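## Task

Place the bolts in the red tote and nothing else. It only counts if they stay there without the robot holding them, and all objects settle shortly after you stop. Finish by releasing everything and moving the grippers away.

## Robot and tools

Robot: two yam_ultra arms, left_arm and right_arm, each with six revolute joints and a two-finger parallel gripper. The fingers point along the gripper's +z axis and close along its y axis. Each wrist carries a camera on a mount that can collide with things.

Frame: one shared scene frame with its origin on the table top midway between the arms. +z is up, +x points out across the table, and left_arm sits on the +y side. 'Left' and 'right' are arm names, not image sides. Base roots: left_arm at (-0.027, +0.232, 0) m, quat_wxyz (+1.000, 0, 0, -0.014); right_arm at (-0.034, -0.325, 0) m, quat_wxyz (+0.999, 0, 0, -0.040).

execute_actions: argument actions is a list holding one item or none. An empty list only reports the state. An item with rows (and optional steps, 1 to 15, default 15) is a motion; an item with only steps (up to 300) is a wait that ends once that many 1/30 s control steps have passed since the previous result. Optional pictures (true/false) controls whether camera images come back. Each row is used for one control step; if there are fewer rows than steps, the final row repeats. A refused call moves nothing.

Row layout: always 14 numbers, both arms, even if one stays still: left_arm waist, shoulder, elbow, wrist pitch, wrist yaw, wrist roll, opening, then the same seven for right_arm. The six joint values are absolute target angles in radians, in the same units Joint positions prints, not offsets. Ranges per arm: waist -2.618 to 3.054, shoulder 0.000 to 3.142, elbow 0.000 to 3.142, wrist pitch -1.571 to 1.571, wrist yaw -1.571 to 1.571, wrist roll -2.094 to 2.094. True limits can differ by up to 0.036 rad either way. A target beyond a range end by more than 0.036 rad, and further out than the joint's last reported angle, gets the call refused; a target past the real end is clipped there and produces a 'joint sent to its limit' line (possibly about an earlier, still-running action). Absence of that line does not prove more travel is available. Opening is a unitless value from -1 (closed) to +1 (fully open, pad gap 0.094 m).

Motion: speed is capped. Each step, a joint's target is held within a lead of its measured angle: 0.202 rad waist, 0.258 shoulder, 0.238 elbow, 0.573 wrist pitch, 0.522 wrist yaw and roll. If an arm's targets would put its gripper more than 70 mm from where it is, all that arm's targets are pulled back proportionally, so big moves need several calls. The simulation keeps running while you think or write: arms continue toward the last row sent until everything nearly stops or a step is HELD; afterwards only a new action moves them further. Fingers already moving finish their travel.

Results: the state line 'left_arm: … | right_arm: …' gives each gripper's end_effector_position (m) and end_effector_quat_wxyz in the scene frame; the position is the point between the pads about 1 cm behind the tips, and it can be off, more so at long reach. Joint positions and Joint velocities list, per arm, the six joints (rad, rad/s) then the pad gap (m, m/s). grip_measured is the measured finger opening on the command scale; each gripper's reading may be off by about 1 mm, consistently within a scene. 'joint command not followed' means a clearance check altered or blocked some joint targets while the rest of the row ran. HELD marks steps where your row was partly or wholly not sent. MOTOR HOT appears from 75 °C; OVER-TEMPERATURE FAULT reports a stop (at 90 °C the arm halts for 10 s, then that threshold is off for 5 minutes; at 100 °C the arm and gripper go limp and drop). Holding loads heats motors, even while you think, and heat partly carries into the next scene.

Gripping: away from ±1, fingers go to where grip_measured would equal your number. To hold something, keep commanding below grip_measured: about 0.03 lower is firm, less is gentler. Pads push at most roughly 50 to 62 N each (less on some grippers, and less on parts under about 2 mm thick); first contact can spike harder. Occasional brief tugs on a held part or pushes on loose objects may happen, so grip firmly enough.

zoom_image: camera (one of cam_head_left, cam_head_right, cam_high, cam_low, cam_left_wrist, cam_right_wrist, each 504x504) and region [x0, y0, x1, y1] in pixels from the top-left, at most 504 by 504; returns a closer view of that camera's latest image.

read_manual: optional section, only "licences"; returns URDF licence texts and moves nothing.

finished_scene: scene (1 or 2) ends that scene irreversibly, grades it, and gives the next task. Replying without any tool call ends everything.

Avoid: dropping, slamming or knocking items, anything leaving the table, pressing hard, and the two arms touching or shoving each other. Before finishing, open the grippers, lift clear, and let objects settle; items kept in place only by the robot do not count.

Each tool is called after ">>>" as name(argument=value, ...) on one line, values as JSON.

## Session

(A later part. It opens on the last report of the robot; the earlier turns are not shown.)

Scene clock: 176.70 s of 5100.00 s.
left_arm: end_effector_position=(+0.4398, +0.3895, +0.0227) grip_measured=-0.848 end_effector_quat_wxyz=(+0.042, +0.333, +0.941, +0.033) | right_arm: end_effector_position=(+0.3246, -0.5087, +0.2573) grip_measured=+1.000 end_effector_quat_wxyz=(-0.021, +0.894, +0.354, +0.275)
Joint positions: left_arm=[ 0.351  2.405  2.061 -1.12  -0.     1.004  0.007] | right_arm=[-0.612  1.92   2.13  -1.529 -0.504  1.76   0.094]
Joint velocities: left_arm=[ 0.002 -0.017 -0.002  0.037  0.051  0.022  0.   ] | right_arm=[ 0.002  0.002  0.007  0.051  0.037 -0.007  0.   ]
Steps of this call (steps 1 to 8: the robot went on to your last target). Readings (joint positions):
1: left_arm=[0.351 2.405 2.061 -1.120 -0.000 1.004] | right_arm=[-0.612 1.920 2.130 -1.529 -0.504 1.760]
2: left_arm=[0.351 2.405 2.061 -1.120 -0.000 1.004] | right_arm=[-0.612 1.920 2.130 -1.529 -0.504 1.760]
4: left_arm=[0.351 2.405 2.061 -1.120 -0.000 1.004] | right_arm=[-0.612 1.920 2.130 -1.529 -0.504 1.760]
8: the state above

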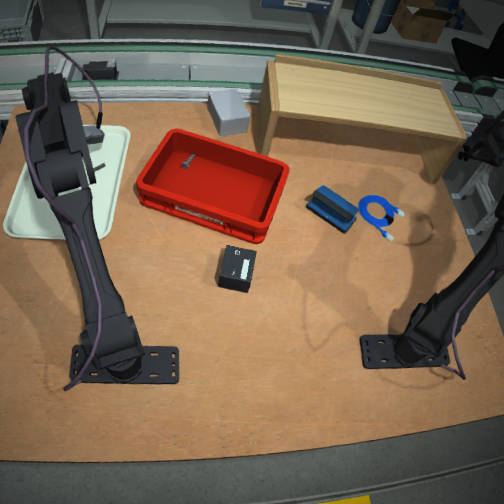

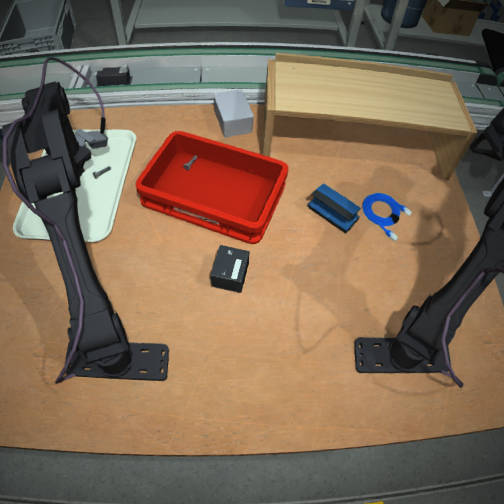

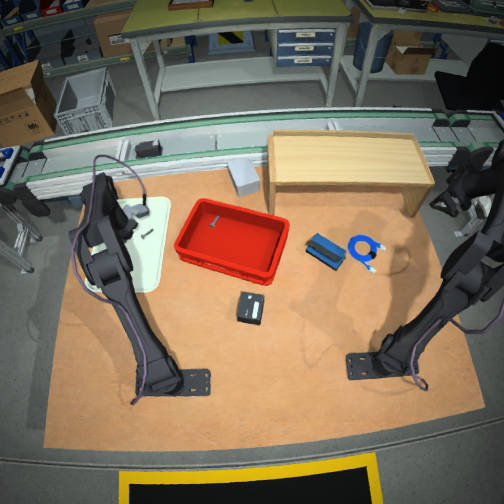

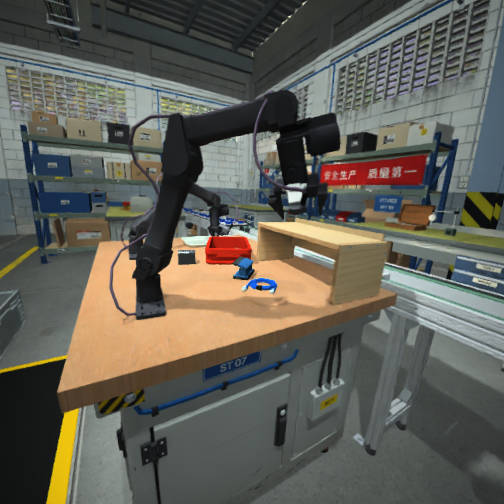

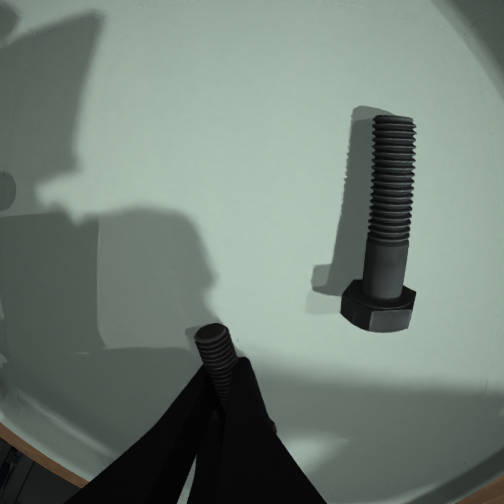

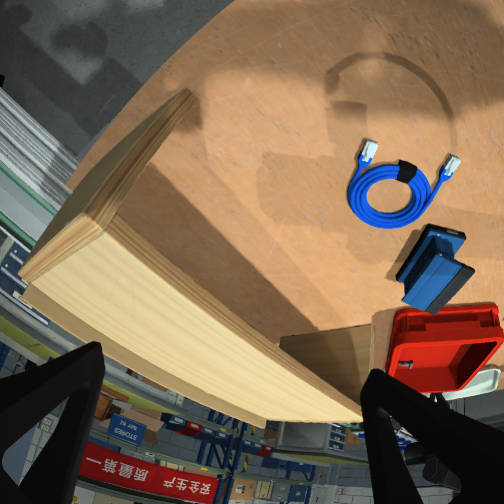

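>>> execute_actions(actions=[{"rows":[[0.351,2.405,2.07,-1.12,0,1.0,-0.89,-0.612,1.92,2.13,-1.529,-0.504,1.76,1],[0.351,2.405,2.07,-1.12,0,1.0,-0.89,-0.612,1.92,2.13,-1.529,-0.504,1.76,1],[0.351,2.405,2.07,-1.12,0,1.0,-0.89,-0.612,1.92,2.13,-1.529,-0.504,1.76,1],[0.351,2.38,2.09,-1.14,0,1.0,-0.89,-0.612,1.92,2.13,-1.529,-0.504,1.76,1],[0.351,2.35,2.1,-1.17,0,1.0,-0.89,-0.612,1.92,2.13,-1.529,-0.504,1.76,1],[0.351,2.32,2.11,-1.2,0,1.0,-0.89,-0.612,1.92,2.13,-1.529,-0.504,1.76,1],[0.351,2.29,2.12,-1.22,0,1.0,-0.89,-0.612,1.92,2.13,-1.529,-0.504,1.76,1],[0.351,2.26,2.13,-1.24,0,0.9,-0.89,-0.612,1.92,2.13,-1.529,-0.504,1.76,1],[0.351,2.23,2.14,-1.26,0,0.8,-0.89,-0.612,1.92,2.13,-1.529,-0.504,1.76,1],[0.351,2.2,2.15,-1.28,0,0.7,-0.89,-0.612,1.92,2.13,-1.529,-0.504,1.76,1],[0.351,2.18,2.15,-1.29,0,0.6,-0.89,-0.612,1.92,2.13,-1.529,-0.504,1.76,1]],"steps":15}])

Scene clock: 187.03 s of 5100.00 s.
left_arm: end_effector_position=(+0.4325, +0.3870, +0.1269) grip_measured=-0.869 end_effector_quat_wxyz=(+0.102, +0.197, +0.973, +0.059) | right_arm: end_effector_position=(+0.3246, -0.5087, +0.2573) grip_measured=+1.000 end_effector_quat_wxyz=(-0.021, +0.894, +0.354, +0.275)
Joint positions: left_arm=[ 0.351  2.21   2.121 -1.245 -0.     0.723  0.006] | right_arm=[-0.612  1.92   2.13  -1.529 -0.504  1.76   0.094]
Joint velocities: left_arm=[-0.002 -0.613  0.266 -0.11  -0.066 -0.813 -0.001] | right_arm=[-0.007 -0.002  0.007  0.037  0.007 -0.007  0.   ]
Steps of this call (steps 1 to 15: the robot went on to your last target; steps 16 to 90: nothing new was sent; then 6.83 s passed at rest; steps 91 to 105: all 15 steps of this action). Readings (joint positions):
91: left_arm=[0.351 2.405 2.061 -1.120 -0.000 1.004] | right_arm=[-0.612 1.920 2.130 -1.529 -0.504 1.760]
92: left_arm=[0.351 2.405 2.061 -1.120 -0.000 1.004] | right_arm=[-0.612 1.920 2.130 -1.529 -0.504 1.760]
94: left_arm=[0.351 2.404 2.061 -1.121 -0.000 1.004] | right_arm=[-0.612 1.920 2.130 -1.529 -0.504 1.760]
98: left_arm=[0.351 2.375 2.067 -1.163 -0.000 0.991] | right_arm=[-0.612 1.920 2.130 -1.529 -0.504 1.760]
105: the state above

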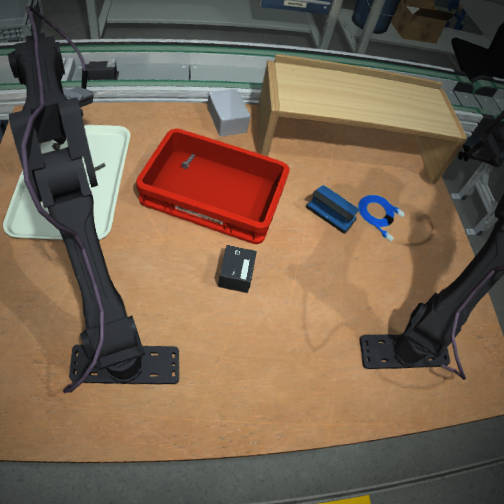

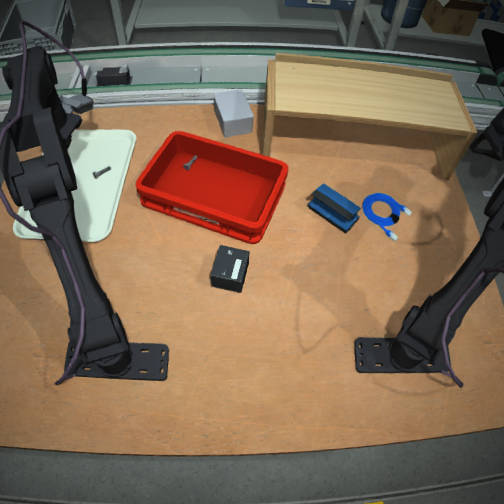

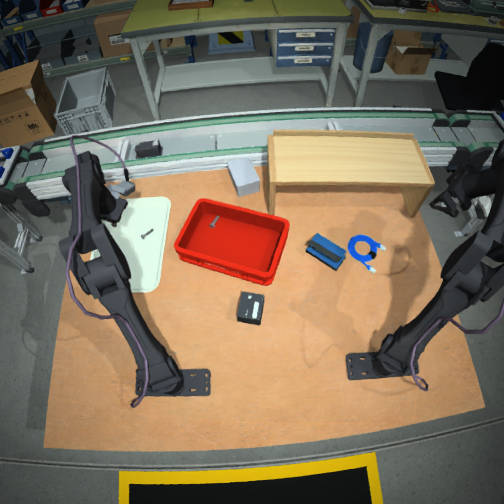

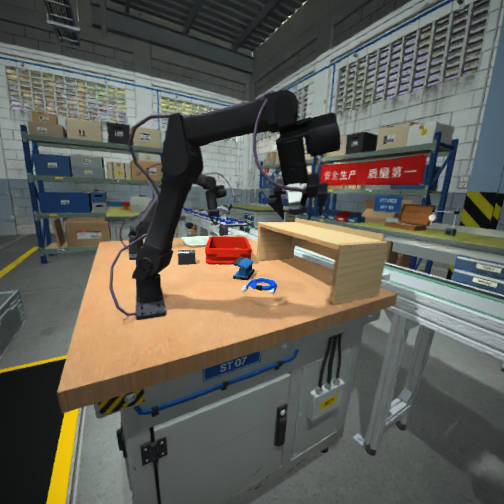

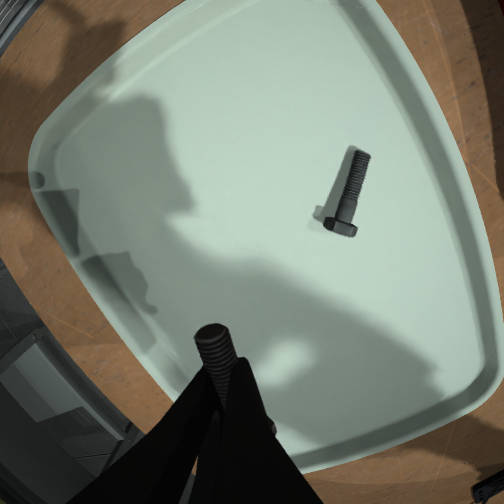

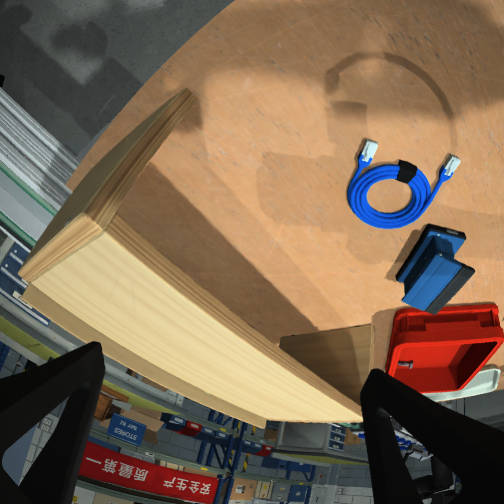

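>>> execute_actions(actions=[{"rows":[[0.33,2.18,2.15,-1.29,0,0.5,-0.91,-0.612,1.92,2.13,-1.529,-0.504,1.76,1],[0.28,2.18,2.15,-1.29,0,0.4,-0.91,-0.612,1.92,2.13,-1.529,-0.504,1.76,1],[0.22,2.18,2.15,-1.29,0,0.3,-0.91,-0.612,1.92,2.13,-1.529,-0.504,1.76,1],[0.16,2.18,2.15,-1.29,0,0.2,-0.91,-0.612,1.92,2.13,-1.529,-0.504,1.76,1],[0.1,2.18,2.15,-1.29,0,0.1,-0.91,-0.612,1.92,2.13,-1.529,-0.504,1.76,1],[0.04,2.18,2.15,-1.29,0,0,-0.91,-0.612,1.92,2.13,-1.529,-0.504,1.76,1],[-0.02,2.18,2.15,-1.29,0,-0.08,-0.91,-0.612,1.92,2.13,-1.529,-0.504,1.76,1],[-0.08,2.18,2.15,-1.29,0,-0.08,-0.91,-0.612,1.92,2.13,-1.529,-0.504,1.76,1],[-0.14,2.18,2.15,-1.29,0,-0.08,-0.91,-0.612,1.92,2.13,-1.529,-0.504,1.76,1],[-0.2,2.18,2.15,-1.29,0,-0.08,-0.91,-0.612,1.92,2.13,-1.529,-0.504,1.76,1],[-0.26,2.18,2.15,-1.29,0,-0.08,-0.91,-0.612,1.92,2.13,-1.529,-0.504,1.76,1],[-0.31,2.18,2.15,-1.29,0,-0.08,-0.91,-0.612,1.92,2.13,-1.529,-0.504,1.76,1],[-0.34,2.18,2.15,-1.29,0,-0.08,-0.91,-0.612,1.92,2.13,-1.529,-0.504,1.76,1]],"steps":15}], pictures=false)

>>> execute_actions(actions=[{"steps":12}], pictures=false)

>>> execute_actions(actions=[{"rows":[[-0.34,2.19,2.1,-1.24,0,-0.08,-0.91,-0.612,1.92,2.13,-1.529,-0.504,1.76,1],[-0.34,2.19,2.05,-1.2,0,-0.08,-0.91,-0.612,1.92,2.13,-1.529,-0.504,1.76,1],[-0.34,2.19,2.0,-1.15,0,-0.08,-0.91,-0.612,1.92,2.13,-1.529,-0.504,1.76,1],[-0.34,2.19,1.95,-1.1,0,-0.08,-0.91,-0.612,1.92,2.13,-1.529,-0.504,1.76,1],[-0.34,2.19,1.9,-1.05,0,-0.08,-0.91,-0.612,1.92,2.13,-1.529,-0.504,1.76,1],[-0.34,2.19,1.87,-1.02,0,-0.08,-0.91,-0.612,1.92,2.13,-1.529,-0.504,1.76,1]],"steps":15}])

Scene clock: 203.70 s of 5100.00 s.
left_arm: end_effector_position=(+0.4414, +0.1290, +0.1453) grip_measured=-0.869 end_effector_quat_wxyz=(+0.126, +0.125, +0.984, -0.006) | right_arm: end_effector_position=(+0.3246, -0.5087, +0.2573) grip_measured=+1.000 end_effector_quat_wxyz=(-0.021, +0.894, +0.354, +0.275)
Joint positions: left_arm=[-0.195  2.177  2.138 -1.279 -0.012  0.031  0.006] | right_arm=[-0.612  1.92   2.13  -1.529 -0.504  1.76   0.094]
Joint velocities: left_arm=[-1.448 -0.007  0.002  0.081 -0.007 -0.593  0.   ] | right_arm=[-0.017  0.002  0.002 -0.007 -0.051  0.037  0.   ]
Steps of this call (steps 1 to 30: the robot went on to your last target; steps 31 to 90: nothing new was sent; then 13.17 s passed at rest; steps 91 to 105: all 15 steps of this action). Readings (joint positions):
91: left_arm=[0.351 2.177 2.138 -1.279 -0.000 0.591] | right_arm=[-0.612 1.920 2.130 -1.529 -0.504 1.760]
92: left_arm=[0.346 2.177 2.138 -1.280 -0.002 0.560] | right_arm=[-0.612 1.920 2.130 -1.529 -0.504 1.760]
94: left_arm=[0.312 2.177 2.138 -1.280 -0.012 0.464] | right_arm=[-0.612 1.920 2.130 -1.529 -0.504 1.760]
98: left_arm=[0.156 2.177 2.138 -1.280 -0.016 0.243] | right_arm=[-0.612 1.920 2.130 -1.529 -0.504 1.760]
105: the state above

Scene clock: 204.10 s of 5100.00 s.
left_arm: end_effector_position=(+0.4184, +0.0547, +0.1452) grip_measured=-0.869 end_effector_quat_wxyz=(+0.121, +0.154, +0.980, -0.032) | right_arm: end_effector_position=(+0.3246, -0.5087, +0.2573) grip_measured=+1.000 end_effector_quat_wxyz=(-0.021, +0.894, +0.354, +0.275)
Joint positions: left_arm=[-0.349  2.177  2.138 -1.28   0.009 -0.067  0.006] | right_arm=[-0.612  1.92   2.13  -1.529 -0.504  1.76   0.094]
Joint velocities: left_arm=[ 0.198 -0.012 -0.002  0.037 -0.051 -0.095  0.   ] | right_arm=[ 0.007  0.007  0.002  0.007 -0.066 -0.081  0.   ]
Steps of this call (steps 1 to 12: the robot went on to your last target). Readings (joint positions):
1: left_arm=[-0.246 2.177 2.138 -1.279 -0.011 0.011] | right_arm=[-0.612 1.920 2.130 -1.529 -0.504 1.760]
2: left_arm=[-0.293 2.177 2.138 -1.279 -0.008 -0.006] | right_arm=[-0.612 1.920 2.130 -1.529 -0.504 1.760]
4: left_arm=[-0.365 2.177 2.138 -1.279 0.004 -0.030] | right_arm=[-0.612 1.920 2.130 -1.529 -0.504 1.760]
8: left_arm=[-0.386 2.177 2.138 -1.280 0.015 -0.056] | right_arm=[-0.612 1.920 2.130 -1.529 -0.504 1.760]
12: the state above

Scene clock: 204.60 s of 5100.00 s.
left_arm: end_effector_position=(+0.4131, +0.0629, +0.0581) grip_measured=-0.869 end_effector_quat_wxyz=(+0.083, +0.145, +0.986, -0.021) | right_arm: end_effector_position=(+0.3246, -0.5087, +0.2573) grip_measured=+1.000 end_effector_quat_wxyz=(-0.021, +0.894, +0.354, +0.275)
Joint positions: left_arm=[-0.34   2.215  1.868 -1.053  0.004 -0.075  0.006] | right_arm=[-0.612  1.92   2.13  -1.529 -0.504  1.76   0.094]
Joint velocities: left_arm=[-0.017 -0.002 -0.012  0.242 -0.037 -0.007  0.   ] | right_arm=[-0.007 -0.002 -0.017 -0.051  0.022  0.007  0.   ]
Steps of this call (steps 1 to 15: all 15 steps of this action). Readings (joint positions):
1: left_arm=[-0.344 2.177 2.134 -1.276 0.007 -0.069] | right_arm=[-0.612 1.920 2.130 -1.529 -0.504 1.760]
2: left_arm=[-0.341 2.177 2.121 -1.262 0.005 -0.070] | right_arm=[-0.612 1.920 2.130 -1.529 -0.504 1.760]
4: left_arm=[-0.340 2.175 2.060 -1.209 0.004 -0.072] | right_arm=[-0.612 1.920 2.130 -1.529 -0.504 1.760]
8: left_arm=[-0.340 2.191 1.899 -1.111 0.004 -0.074] | right_arm=[-0.612 1.920 2.130 -1.529 -0.504 1.760]
15: the state above

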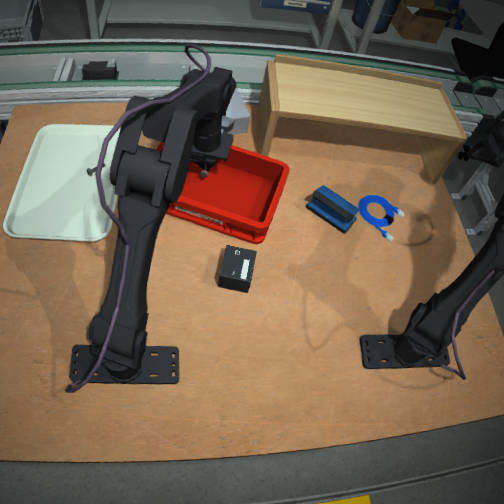

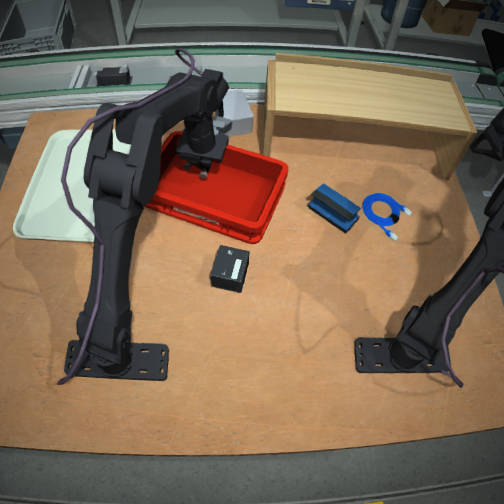

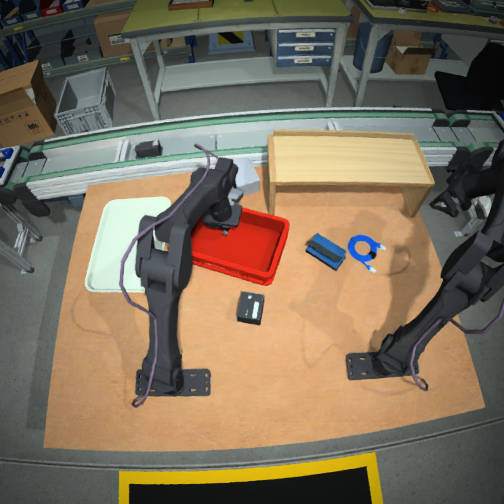

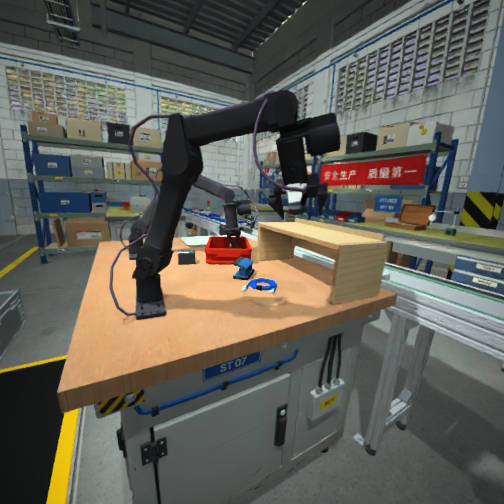

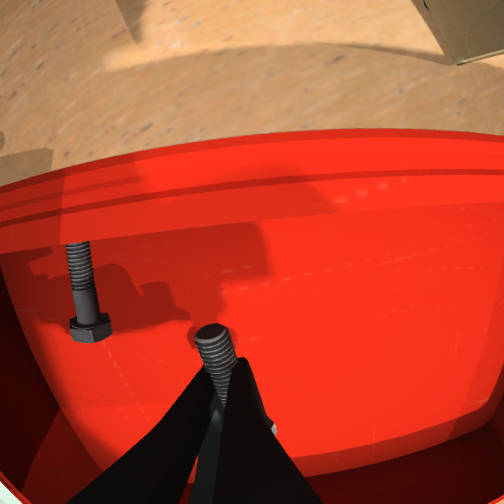

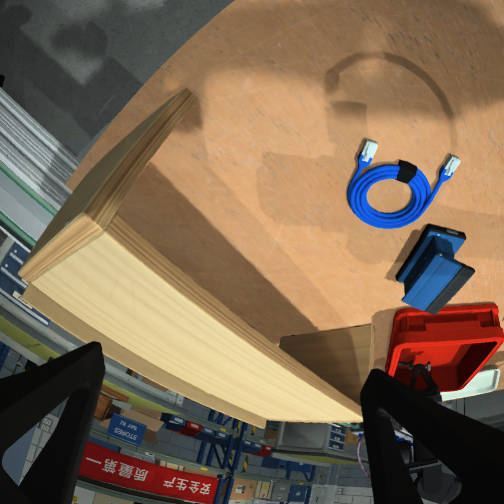

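>>> execute_actions(actions=[{"rows":[[-0.34,2.2,1.87,-1.04,0,-0.08,-0.6,-0.612,1.92,2.13,-1.529,-0.504,1.76,1],[-0.34,2.2,1.87,-1.04,0,-0.08,-0.35,-0.612,1.92,2.13,-1.529,-0.504,1.76,1],[-0.34,2.2,1.87,-1.04,0,-0.08,-0.3,-0.612,1.92,2.13,-1.529,-0.504,1.76,1],[-0.34,2.2,1.87,-1.04,0,-0.08,-0.3,-0.612,1.92,2.13,-1.529,-0.504,1.76,1],[-0.34,2.2,1.87,-1.04,0,-0.08,-0.3,-0.612,1.92,2.13,-1.529,-0.504,1.76,1],[-0.34,2.2,1.93,-1.09,0,-0.08,-0.3,-0.612,1.92,2.13,-1.529,-0.504,1.76,1],[-0.34,2.2,1.99,-1.15,0,-0.08,-0.3,-0.612,1.92,2.13,-1.529,-0.504,1.76,1],[-0.34,2.2,2.05,-1.21,0,0.1,-0.3,-0.612,1.92,2.13,-1.529,-0.504,1.76,1],[-0.34,2.2,2.11,-1.27,0,0.3,-0.3,-0.612,1.92,2.13,-1.529,-0.504,1.76,1],[-0.34,2.2,2.15,-1.3,0,0.5,-0.3,-0.612,1.92,2.13,-1.529,-0.504,1.76,1],[-0.34,2.2,2.15,-1.3,0,0.7,-0.3,-0.612,1.92,2.13,-1.529,-0.504,1.76,1],[-0.34,2.2,2.15,-1.3,0,0.9,-0.3,-0.612,1.92,2.13,-1.529,-0.504,1.76,1],[-0.28,2.2,2.15,-1.3,0,1.1,-0.3,-0.612,1.92,2.13,-1.529,-0.504,1.76,1],[-0.2,2.2,2.15,-1.3,0,1.2,-0.3,-0.612,1.92,2.13,-1.529,-0.504,1.76,1],[-0.12,2.2,2.15,-1.3,0,1.2,-0.3,-0.612,1.92,2.13,-1.529,-0.504,1.76,1]],"steps":15}], pictures=false)

>>> execute_actions(actions=[{"rows":[[-0.04,2.2,2.15,-1.3,0,1.2,-0.3,-0.612,1.92,2.13,-1.529,-0.504,1.76,1],[0.04,2.2,2.15,-1.3,0,1.2,-0.3,-0.612,1.92,2.13,-1.529,-0.504,1.76,1],[0.12,2.2,2.15,-1.3,0,1.2,-0.3,-0.612,1.92,2.13,-1.529,-0.504,1.76,1],[0.18,2.2,2.15,-1.3,0,1.2,-0.3,-0.612,1.92,2.13,-1.529,-0.504,1.76,1],[0.22,2.2,2.15,-1.3,0,1.2,-0.3,-0.612,1.92,2.13,-1.529,-0.504,1.76,1],[0.235,2.2,2.15,-1.3,0,1.2,-0.3,-0.612,1.92,2.13,-1.529,-0.504,1.76,1],[0.235,2.2,2.15,-1.3,0,1.2,-0.3,-0.612,1.92,2.13,-1.529,-0.504,1.76,1],[0.235,2.2,2.15,-1.3,0,1.2,-0.3,-0.612,1.92,2.13,-1.529,-0.504,1.76,1],[0.235,2.2,2.15,-1.3,0,1.2,-0.3,-0.612,1.92,2.13,-1.529,-0.504,1.76,1],[0.235,2.2,2.15,-1.3,0,1.2,-0.3,-0.612,1.92,2.13,-1.529,-0.504,1.76,1],[0.235,2.23,2.12,-1.27,0,1.2,-0.2,-0.612,1.92,2.13,-1.529,-0.504,1.76,1],[0.235,2.26,2.09,-1.24,0,1.2,-0.1,-0.612,1.92,2.13,-1.529,-0.504,1.76,1],[0.235,2.29,2.06,-1.21,0,1.2,-0.1,-0.612,1.92,2.13,-1.529,-0.504,1.76,1],[0.235,2.315,2.03,-1.17,0,1.2,-0.1,-0.612,1.92,2.13,-1.529,-0.504,1.76,1]],"steps":15}], pictures=false)

>>> execute_actions(actions=[{"steps":15}])

Scene clock: 228.27 s of 5100.00 s.
left_arm: end_effector_position=(+0.4373, +0.0700, +0.1370) grip_measured=-0.302 end_effector_quat_wxyz=(+0.139, +0.430, +0.892, +0.010) | right_arm: end_effector_position=(+0.3246, -0.5087, +0.2573) grip_measured=+1.000 end_effector_quat_wxyz=(-0.021, +0.894, +0.354, +0.275)
Joint positions: left_arm=[-0.305  2.198  2.132 -1.225  0.012  0.563  0.033] | right_arm=[-0.612  1.92   2.13  -1.529 -0.504  1.76   0.094]
Joint velocities: left_arm=[ 0.725 -0.168  0.042 -0.168  0.154  2.     0.001] | right_arm=[-0.002  0.002  0.007  0.037  0.066  0.022  0.   ]
Steps of this call (steps 1 to 30: the robot went on to your last target; steps 31 to 90: nothing new was sent; then 20.17 s passed at rest; steps 91 to 105: all 15 steps of this action). Readings (joint positions):
91: left_arm=[-0.340 2.215 1.868 -1.031 0.004 -0.075] | right_arm=[-0.612 1.920 2.130 -1.529 -0.504 1.760]
92: left_arm=[-0.340 2.215 1.868 -1.031 0.004 -0.075] | right_arm=[-0.612 1.920 2.130 -1.529 -0.504 1.760]
94: left_arm=[-0.340 2.215 1.868 -1.031 0.004 -0.076] | right_arm=[-0.612 1.920 2.130 -1.529 -0.504 1.760]
98: left_arm=[-0.340 2.222 1.923 -1.093 0.004 -0.052] | right_arm=[-0.612 1.920 2.130 -1.529 -0.504 1.760]
105: the state above

Scene clock: 228.77 s of 5100.00 s.
left_arm: end_effector_position=(+0.4426, +0.3600, +0.1063) grip_measured=-0.102 end_effector_quat_wxyz=(+0.076, +0.429, +0.897, +0.074) | right_arm: end_effector_position=(+0.3246, -0.5087, +0.2573) grip_measured=+1.000 end_effector_quat_wxyz=(-0.021, +0.894, +0.354, +0.275)
Joint positions: left_arm=[ 0.286  2.239  2.091 -1.212 -0.015  1.152  0.042] | right_arm=[-0.612  1.92   2.13  -1.529 -0.504  1.76   0.094]
Joint velocities: left_arm=[ 0.081  0.53  -0.466  0.374 -0.066  0.3    0.001] | right_arm=[-0.007  0.012  0.022 -0.007 -0.037 -0.066  0.   ]
Steps of this call (steps 1 to 15: all 15 steps of this action). Readings (joint positions):
1: left_arm=[-0.275 2.196 2.133 -1.230 0.014 0.635] | right_arm=[-0.612 1.920 2.130 -1.529 -0.504 1.760]
2: left_arm=[-0.239 2.196 2.133 -1.235 0.014 0.706] | right_arm=[-0.612 1.920 2.130 -1.529 -0.504 1.760]
4: left_arm=[-0.152 2.200 2.133 -1.244 0.013 0.836] | right_arm=[-0.612 1.920 2.130 -1.529 -0.504 1.760]
8: left_arm=[0.043 2.200 2.133 -1.252 0.010 1.003] | right_arm=[-0.612 1.920 2.130 -1.529 -0.504 1.760]
15: the state above

Scene clock: 229.27 s of 5100.00 s.
left_arm: end_effector_position=(+0.4375, +0.3319, +0.0426) grip_measured=-0.102 end_effector_quat_wxyz=(+0.028, +0.474, +0.880, +0.030) | right_arm: end_effector_position=(+0.3246, -0.5087, +0.2573) grip_measured=+1.000 end_effector_quat_wxyz=(-0.021, +0.894, +0.354, +0.275)
Joint positions: left_arm=[ 0.234  2.34   2.029 -1.178 -0.01   1.194  0.042] | right_arm=[-0.612  1.92   2.13  -1.529 -0.504  1.76   0.094]
Joint velocities: left_arm=[-0.007 -0.012  0.027  0.022  0.022  0.007 -0.   ] | right_arm=[-0.007 -0.002  0.002 -0.051 -0.022  0.007  0.   ]
Steps of this call (steps 1 to 15: the robot went on to your last target). Readings (joint positions):
1: left_arm=[0.286 2.259 2.076 -1.202 -0.016 1.160] | right_arm=[-0.612 1.920 2.130 -1.529 -0.504 1.760]
2: left_arm=[0.280 2.281 2.063 -1.195 -0.016 1.168] | right_arm=[-0.612 1.920 2.130 -1.529 -0.504 1.760]
4: left_arm=[0.262 2.319 2.043 -1.189 -0.016 1.178] | right_arm=[-0.612 1.920 2.130 -1.529 -0.504 1.760]
8: left_arm=[0.236 2.344 2.029 -1.188 -0.011 1.189] | right_arm=[-0.612 1.920 2.130 -1.529 -0.504 1.760]
15: the state above

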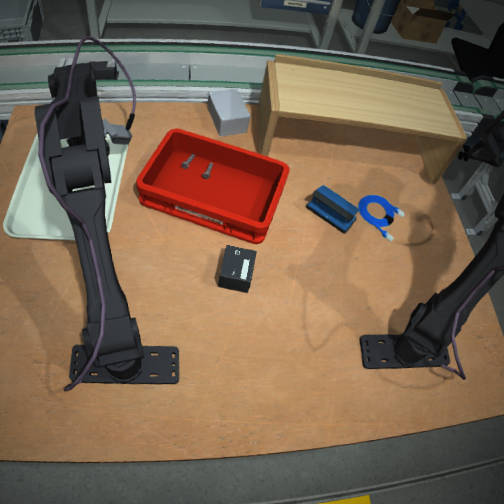

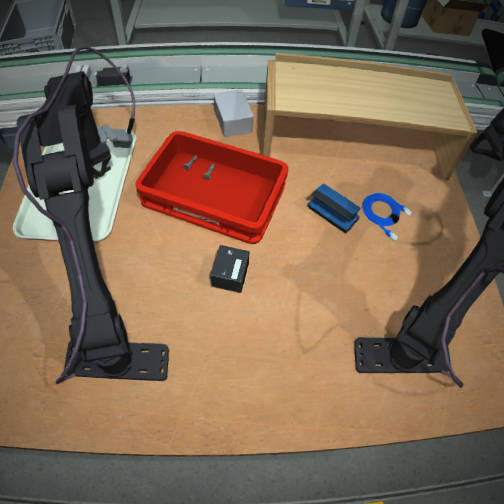

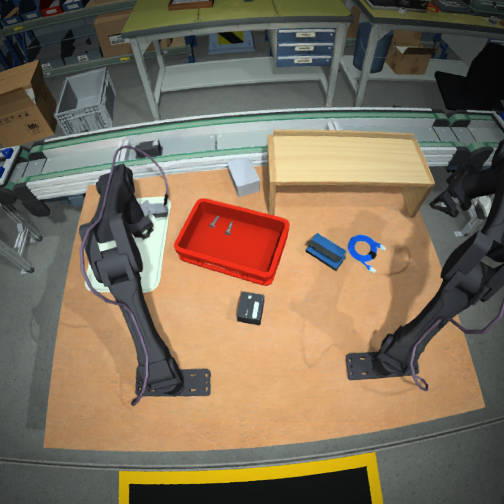

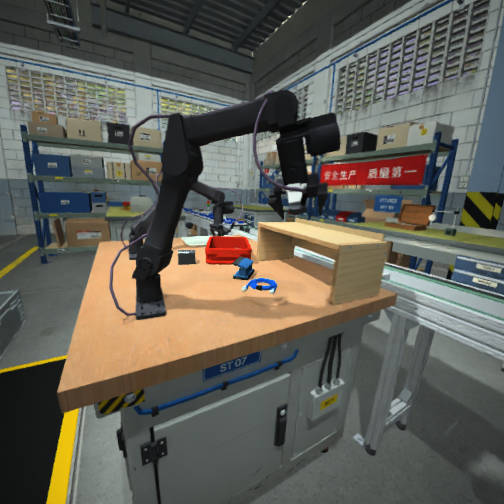

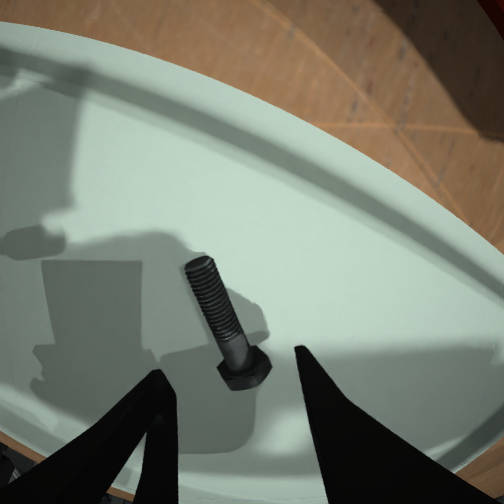

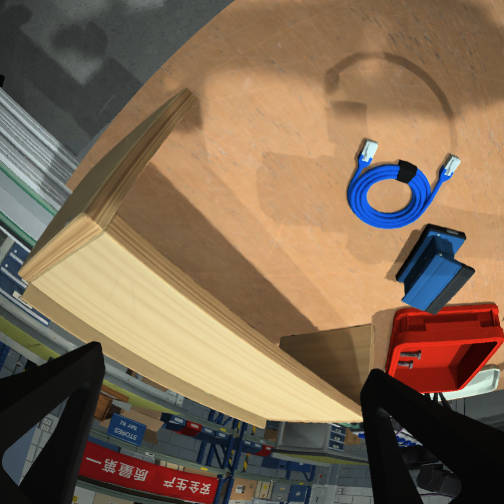

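>>> execute_actions(actions=[{"rows":[[0.22,2.35,2.05,-1.16,0,1.1,-0.1,-0.612,1.92,2.13,-1.529,-0.504,1.76,1],[0.205,2.36,2.05,-1.14,0,1.0,-0.1,-0.612,1.92,2.13,-1.529,-0.504,1.76,1],[0.205,2.372,2.05,-1.125,0,0.99,-0.1,-0.612,1.92,2.13,-1.529,-0.504,1.76,1]],"steps":15}])

Scene clock: 236.33 s of 5100.00 s.
left_arm: end_effector_position=(+0.4481, +0.3234, +0.0306) grip_measured=-0.102 end_effector_quat_wxyz=(+0.037, +0.398, +0.916, +0.031) | right_arm: end_effector_position=(+0.3246, -0.5087, +0.2573) grip_measured=+1.000 end_effector_quat_wxyz=(-0.021, +0.894, +0.354, +0.275)
Joint positions: left_arm=[ 0.212  2.369  2.029 -1.134 -0.01   1.004  0.042] | right_arm=[-0.612  1.92   2.13  -1.529 -0.504  1.76   0.094]
Joint velocities: left_arm=[-0.007 -0.007  0.007  0.051 -0.007 -0.066  0.001] | right_arm=[-0.012 -0.012 -0.002 -0.007  0.066 -0.007  0.   ]
Steps of this call (steps 1 to 15: the robot went on to your last target; steps 16 to 90: nothing new was sent; then 3.57 s passed at rest; steps 91 to 105: all 15 steps of this action). Readings (joint positions):
91: left_arm=[0.234 2.340 2.029 -1.176 -0.010 1.183] | right_arm=[-0.612 1.920 2.130 -1.529 -0.504 1.760]
92: left_arm=[0.233 2.340 2.029 -1.173 -0.010 1.153] | right_arm=[-0.612 1.920 2.130 -1.529 -0.504 1.760]
94: left_arm=[0.228 2.345 2.029 -1.159 -0.010 1.097] | right_arm=[-0.612 1.920 2.130 -1.529 -0.504 1.760]
98: left_arm=[0.215 2.362 2.029 -1.141 -0.010 1.036] | right_arm=[-0.612 1.920 2.130 -1.529 -0.504 1.760]
105: the state above

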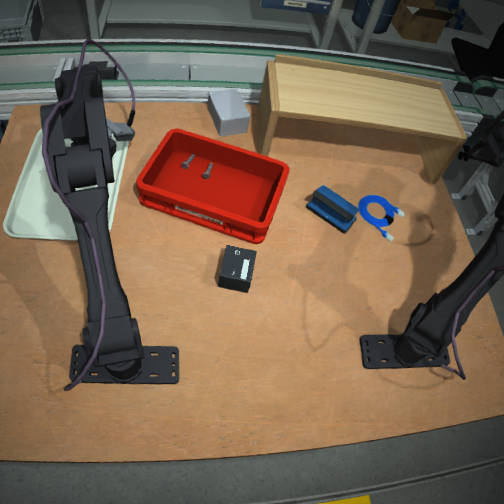

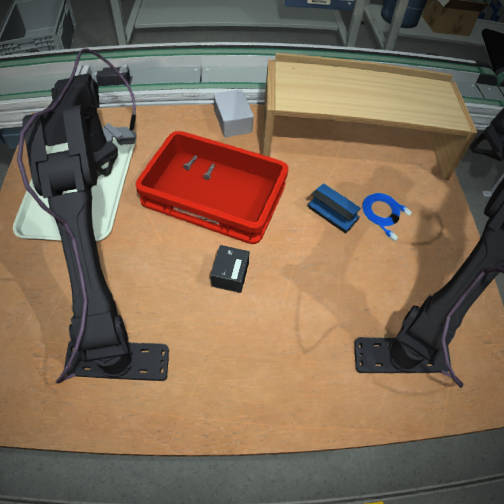

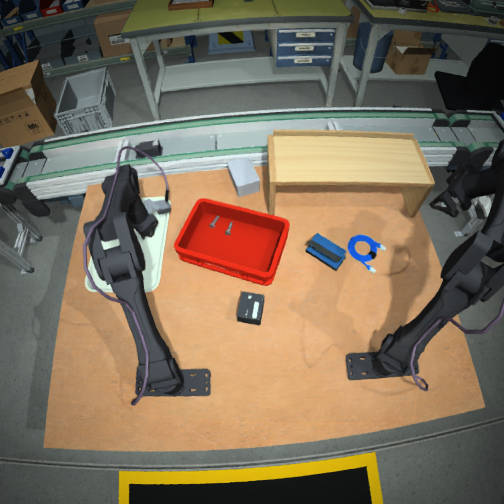

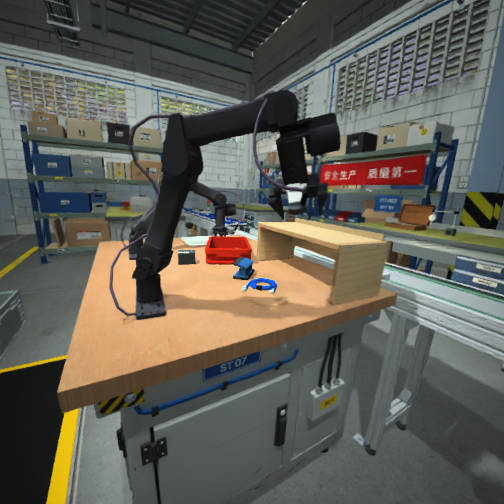

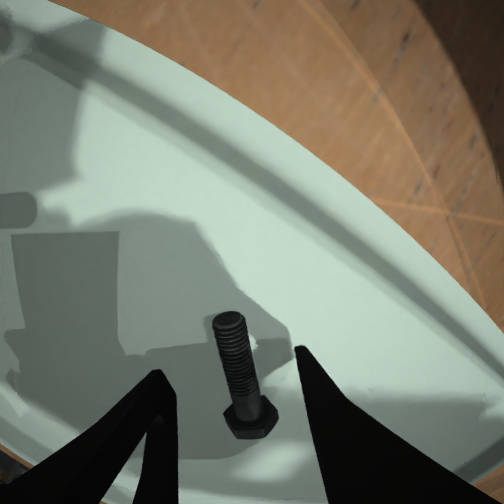

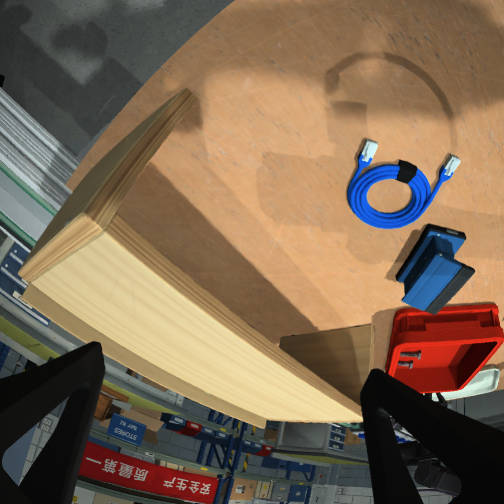

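>>> execute_actions(actions=[{"rows":[[0.21,2.385,2.04,-1.125,0,1.0,-0.1,-0.612,1.92,2.13,-1.529,-0.504,1.76,1],[0.21,2.395,2.04,-1.12,0,1.0,-0.1,-0.612,1.92,2.13,-1.529,-0.504,1.76,1],[0.21,2.405,2.04,-1.115,0,1.0,-0.1,-0.612,1.92,2.13,-1.529,-0.504,1.76,1],[0.21,2.405,2.04,-1.115,0,1.0,-0.1,-0.612,1.92,2.13,-1.529,-0.504,1.76,1],[0.21,2.405,2.04,-1.115,0,1.0,-0.1,-0.612,1.92,2.13,-1.529,-0.504,1.76,1],[0.21,2.405,2.04,-1.115,0,1.0,-0.1,-0.612,1.92,2.13,-1.529,-0.504,1.76,1],[0.21,2.405,2.04,-1.115,0,1.0,-0.1,-0.612,1.92,2.13,-1.529,-0.504,1.76,1],[0.21,2.405,2.04,-1.115,0,1.0,-0.3,-0.612,1.92,2.13,-1.529,-0.504,1.76,1],[0.21,2.405,2.04,-1.115,0,1.0,-0.5,-0.612,1.92,2.13,-1.529,-0.504,1.76,1],[0.21,2.405,2.04,-1.115,0,1.0,-0.65,-0.612,1.92,2.13,-1.529,-0.504,1.76,1],[0.21,2.405,2.04,-1.115,0,1.0,-0.75,-0.612,1.92,2.13,-1.529,-0.504,1.76,1],[0.21,2.405,2.04,-1.115,0,1.0,-0.85,-0.612,1.92,2.13,-1.529,-0.504,1.76,1],[0.21,2.405,2.04,-1.115,0,1.0,-0.9,-0.612,1.92,2.13,-1.529,-0.504,1.76,1]],"steps":15}], pictures=false)

>>> execute_actions(actions=[{"rows":[[0.21,2.4,2.04,-1.115,0,1.0,-0.9,-0.612,1.92,2.13,-1.529,-0.504,1.76,1],[0.21,2.4,2.04,-1.115,0,1.0,-0.9,-0.612,1.92,2.13,-1.529,-0.504,1.76,1],[0.21,2.4,2.04,-1.115,0,1.0,-0.9,-0.612,1.92,2.13,-1.529,-0.504,1.76,1],[0.21,2.4,2.04,-1.115,0,1.0,-0.9,-0.612,1.92,2.13,-1.529,-0.504,1.76,1],[0.21,2.37,2.06,-1.14,0,1.0,-0.9,-0.612,1.92,2.13,-1.529,-0.504,1.76,1],[0.21,2.34,2.08,-1.17,0,1.0,-0.9,-0.612,1.92,2.13,-1.529,-0.504,1.76,1],[0.21,2.31,2.1,-1.2,0,1.0,-0.9,-0.612,1.92,2.13,-1.529,-0.504,1.76,1],[0.21,2.28,2.12,-1.22,0,0.9,-0.9,-0.612,1.92,2.13,-1.529,-0.504,1.76,1],[0.21,2.25,2.13,-1.24,0,0.8,-0.9,-0.612,1.92,2.13,-1.529,-0.504,1.76,1],[0.21,2.22,2.14,-1.26,0,0.7,-0.9,-0.612,1.92,2.13,-1.529,-0.504,1.76,1],[0.21,2.19,2.15,-1.28,0,0.6,-0.9,-0.612,1.92,2.13,-1.529,-0.504,1.76,1],[0.21,2.17,2.15,-1.29,0,0.5,-0.9,-0.612,1.92,2.13,-1.529,-0.504,1.76,1]],"steps":15}])

Scene clock: 255.57 s of 5100.00 s.
left_arm: end_effector_position=(+0.4474, +0.3210, +0.0229) grip_measured=-0.871 end_effector_quat_wxyz=(+0.035, +0.395, +0.918, +0.022) | right_arm: end_effector_position=(+0.3246, -0.5087, +0.2573) grip_measured=+1.000 end_effector_quat_wxyz=(-0.021, +0.894, +0.354, +0.275)
Joint positions: left_arm=[ 0.212  2.385  2.029 -1.132  0.002  0.996  0.006] | right_arm=[-0.612  1.92   2.13  -1.529 -0.504  1.76   0.094]
Joint velocities: left_arm=[-0.022  0.007 -0.017  0.037 -0.022 -0.022  0.001] | right_arm=[ 0.002 -0.002 -0.002  0.007 -0.095 -0.095  0.   ]
Steps of this call (steps 1 to 15: the robot went on to your last target; steps 16 to 90: nothing new was sent; then 15.73 s passed at rest; steps 91 to 105: all 15 steps of this action). Readings (joint positions):
91: left_arm=[0.212 2.369 2.029 -1.132 -0.010 0.995] | right_arm=[-0.612 1.920 2.130 -1.529 -0.504 1.760]
92: left_arm=[0.212 2.370 2.029 -1.132 -0.010 0.995] | right_arm=[-0.612 1.920 2.130 -1.529 -0.504 1.760]
94: left_arm=[0.212 2.376 2.029 -1.128 -0.010 0.995] | right_arm=[-0.612 1.920 2.130 -1.529 -0.504 1.760]
98: left_arm=[0.212 2.385 2.029 -1.128 -0.005 0.995] | right_arm=[-0.612 1.920 2.130 -1.529 -0.504 1.760]
105: the state above

Scene clock: 256.07 s of 5100.00 s.
left_arm: end_effector_position=(+0.4491, +0.3213, +0.1166) grip_measured=-0.871 end_effector_quat_wxyz=(+0.099, +0.243, +0.964, +0.044) | right_arm: end_effector_position=(+0.3246, -0.5087, +0.2573) grip_measured=+1.000 end_effector_quat_wxyz=(-0.021, +0.894, +0.354, +0.275)
Joint positions: left_arm=[ 0.212  2.225  2.109 -1.237  0.002  0.677  0.006] | right_arm=[-0.612  1.92   2.13  -1.529 -0.504  1.76   0.094]
Joint velocities: left_arm=[ 0.012 -0.735  0.305 -0.344 -0.037 -1.165 -0.   ] | right_arm=[ 0.007 -0.012  0.002 -0.007  0.037  0.007  0.   ]
Steps of this call (steps 1 to 15: all 15 steps of this action). Readings (joint positions):
1: left_arm=[0.212 2.385 2.029 -1.132 0.002 0.996] | right_arm=[-0.612 1.920 2.130 -1.529 -0.504 1.760]
2: left_arm=[0.212 2.385 2.029 -1.132 0.002 0.996] | right_arm=[-0.612 1.920 2.130 -1.529 -0.504 1.760]
4: left_arm=[0.212 2.385 2.029 -1.131 0.002 0.996] | right_arm=[-0.612 1.920 2.130 -1.529 -0.504 1.760]
8: left_arm=[0.212 2.378 2.048 -1.157 0.002 0.983] | right_arm=[-0.612 1.920 2.130 -1.529 -0.504 1.760]
15: the state above

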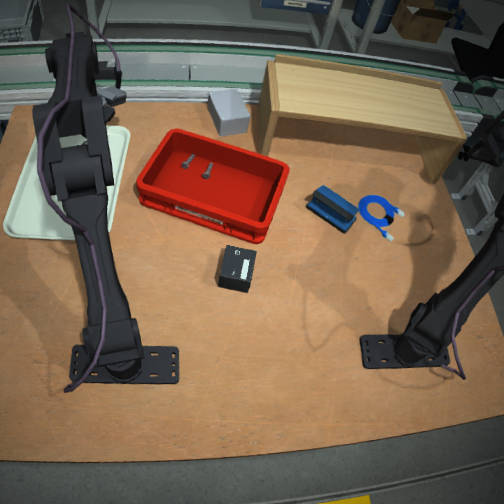

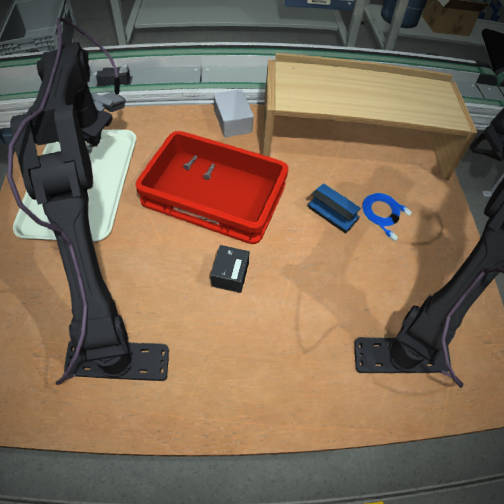

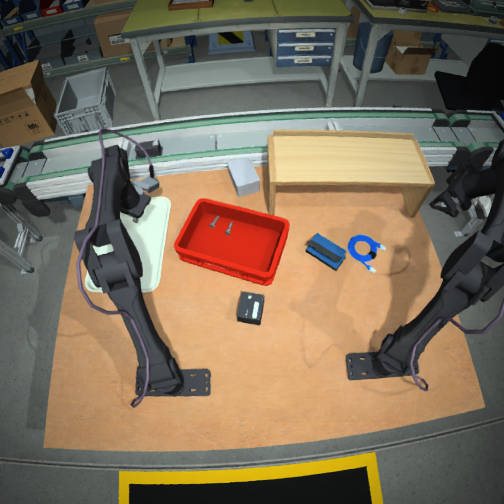

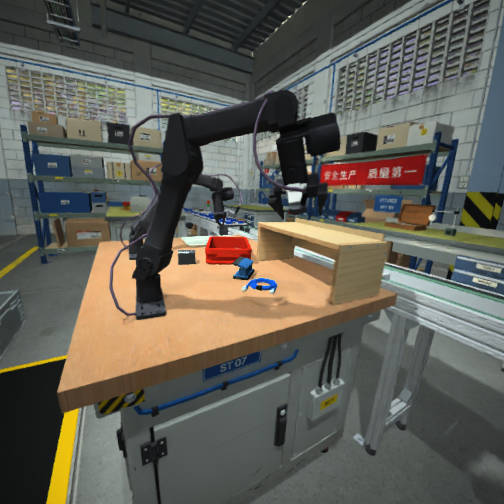

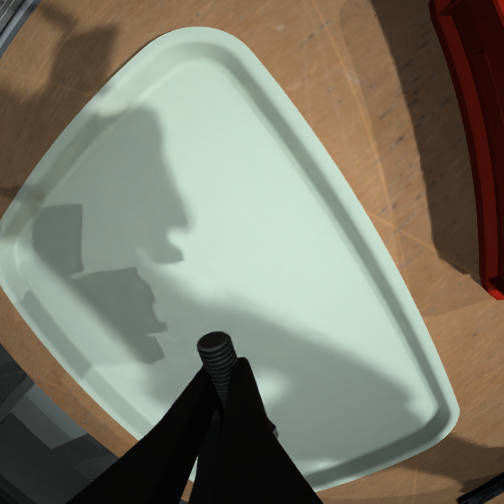

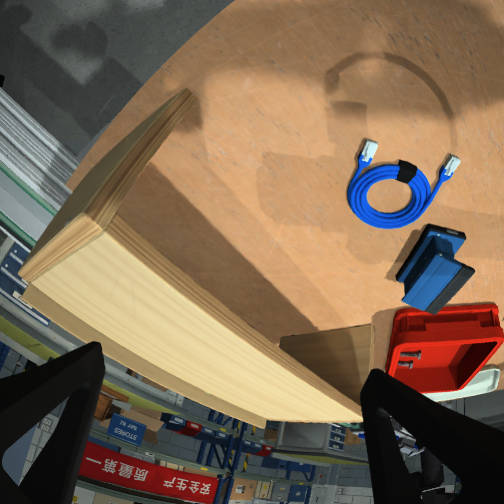

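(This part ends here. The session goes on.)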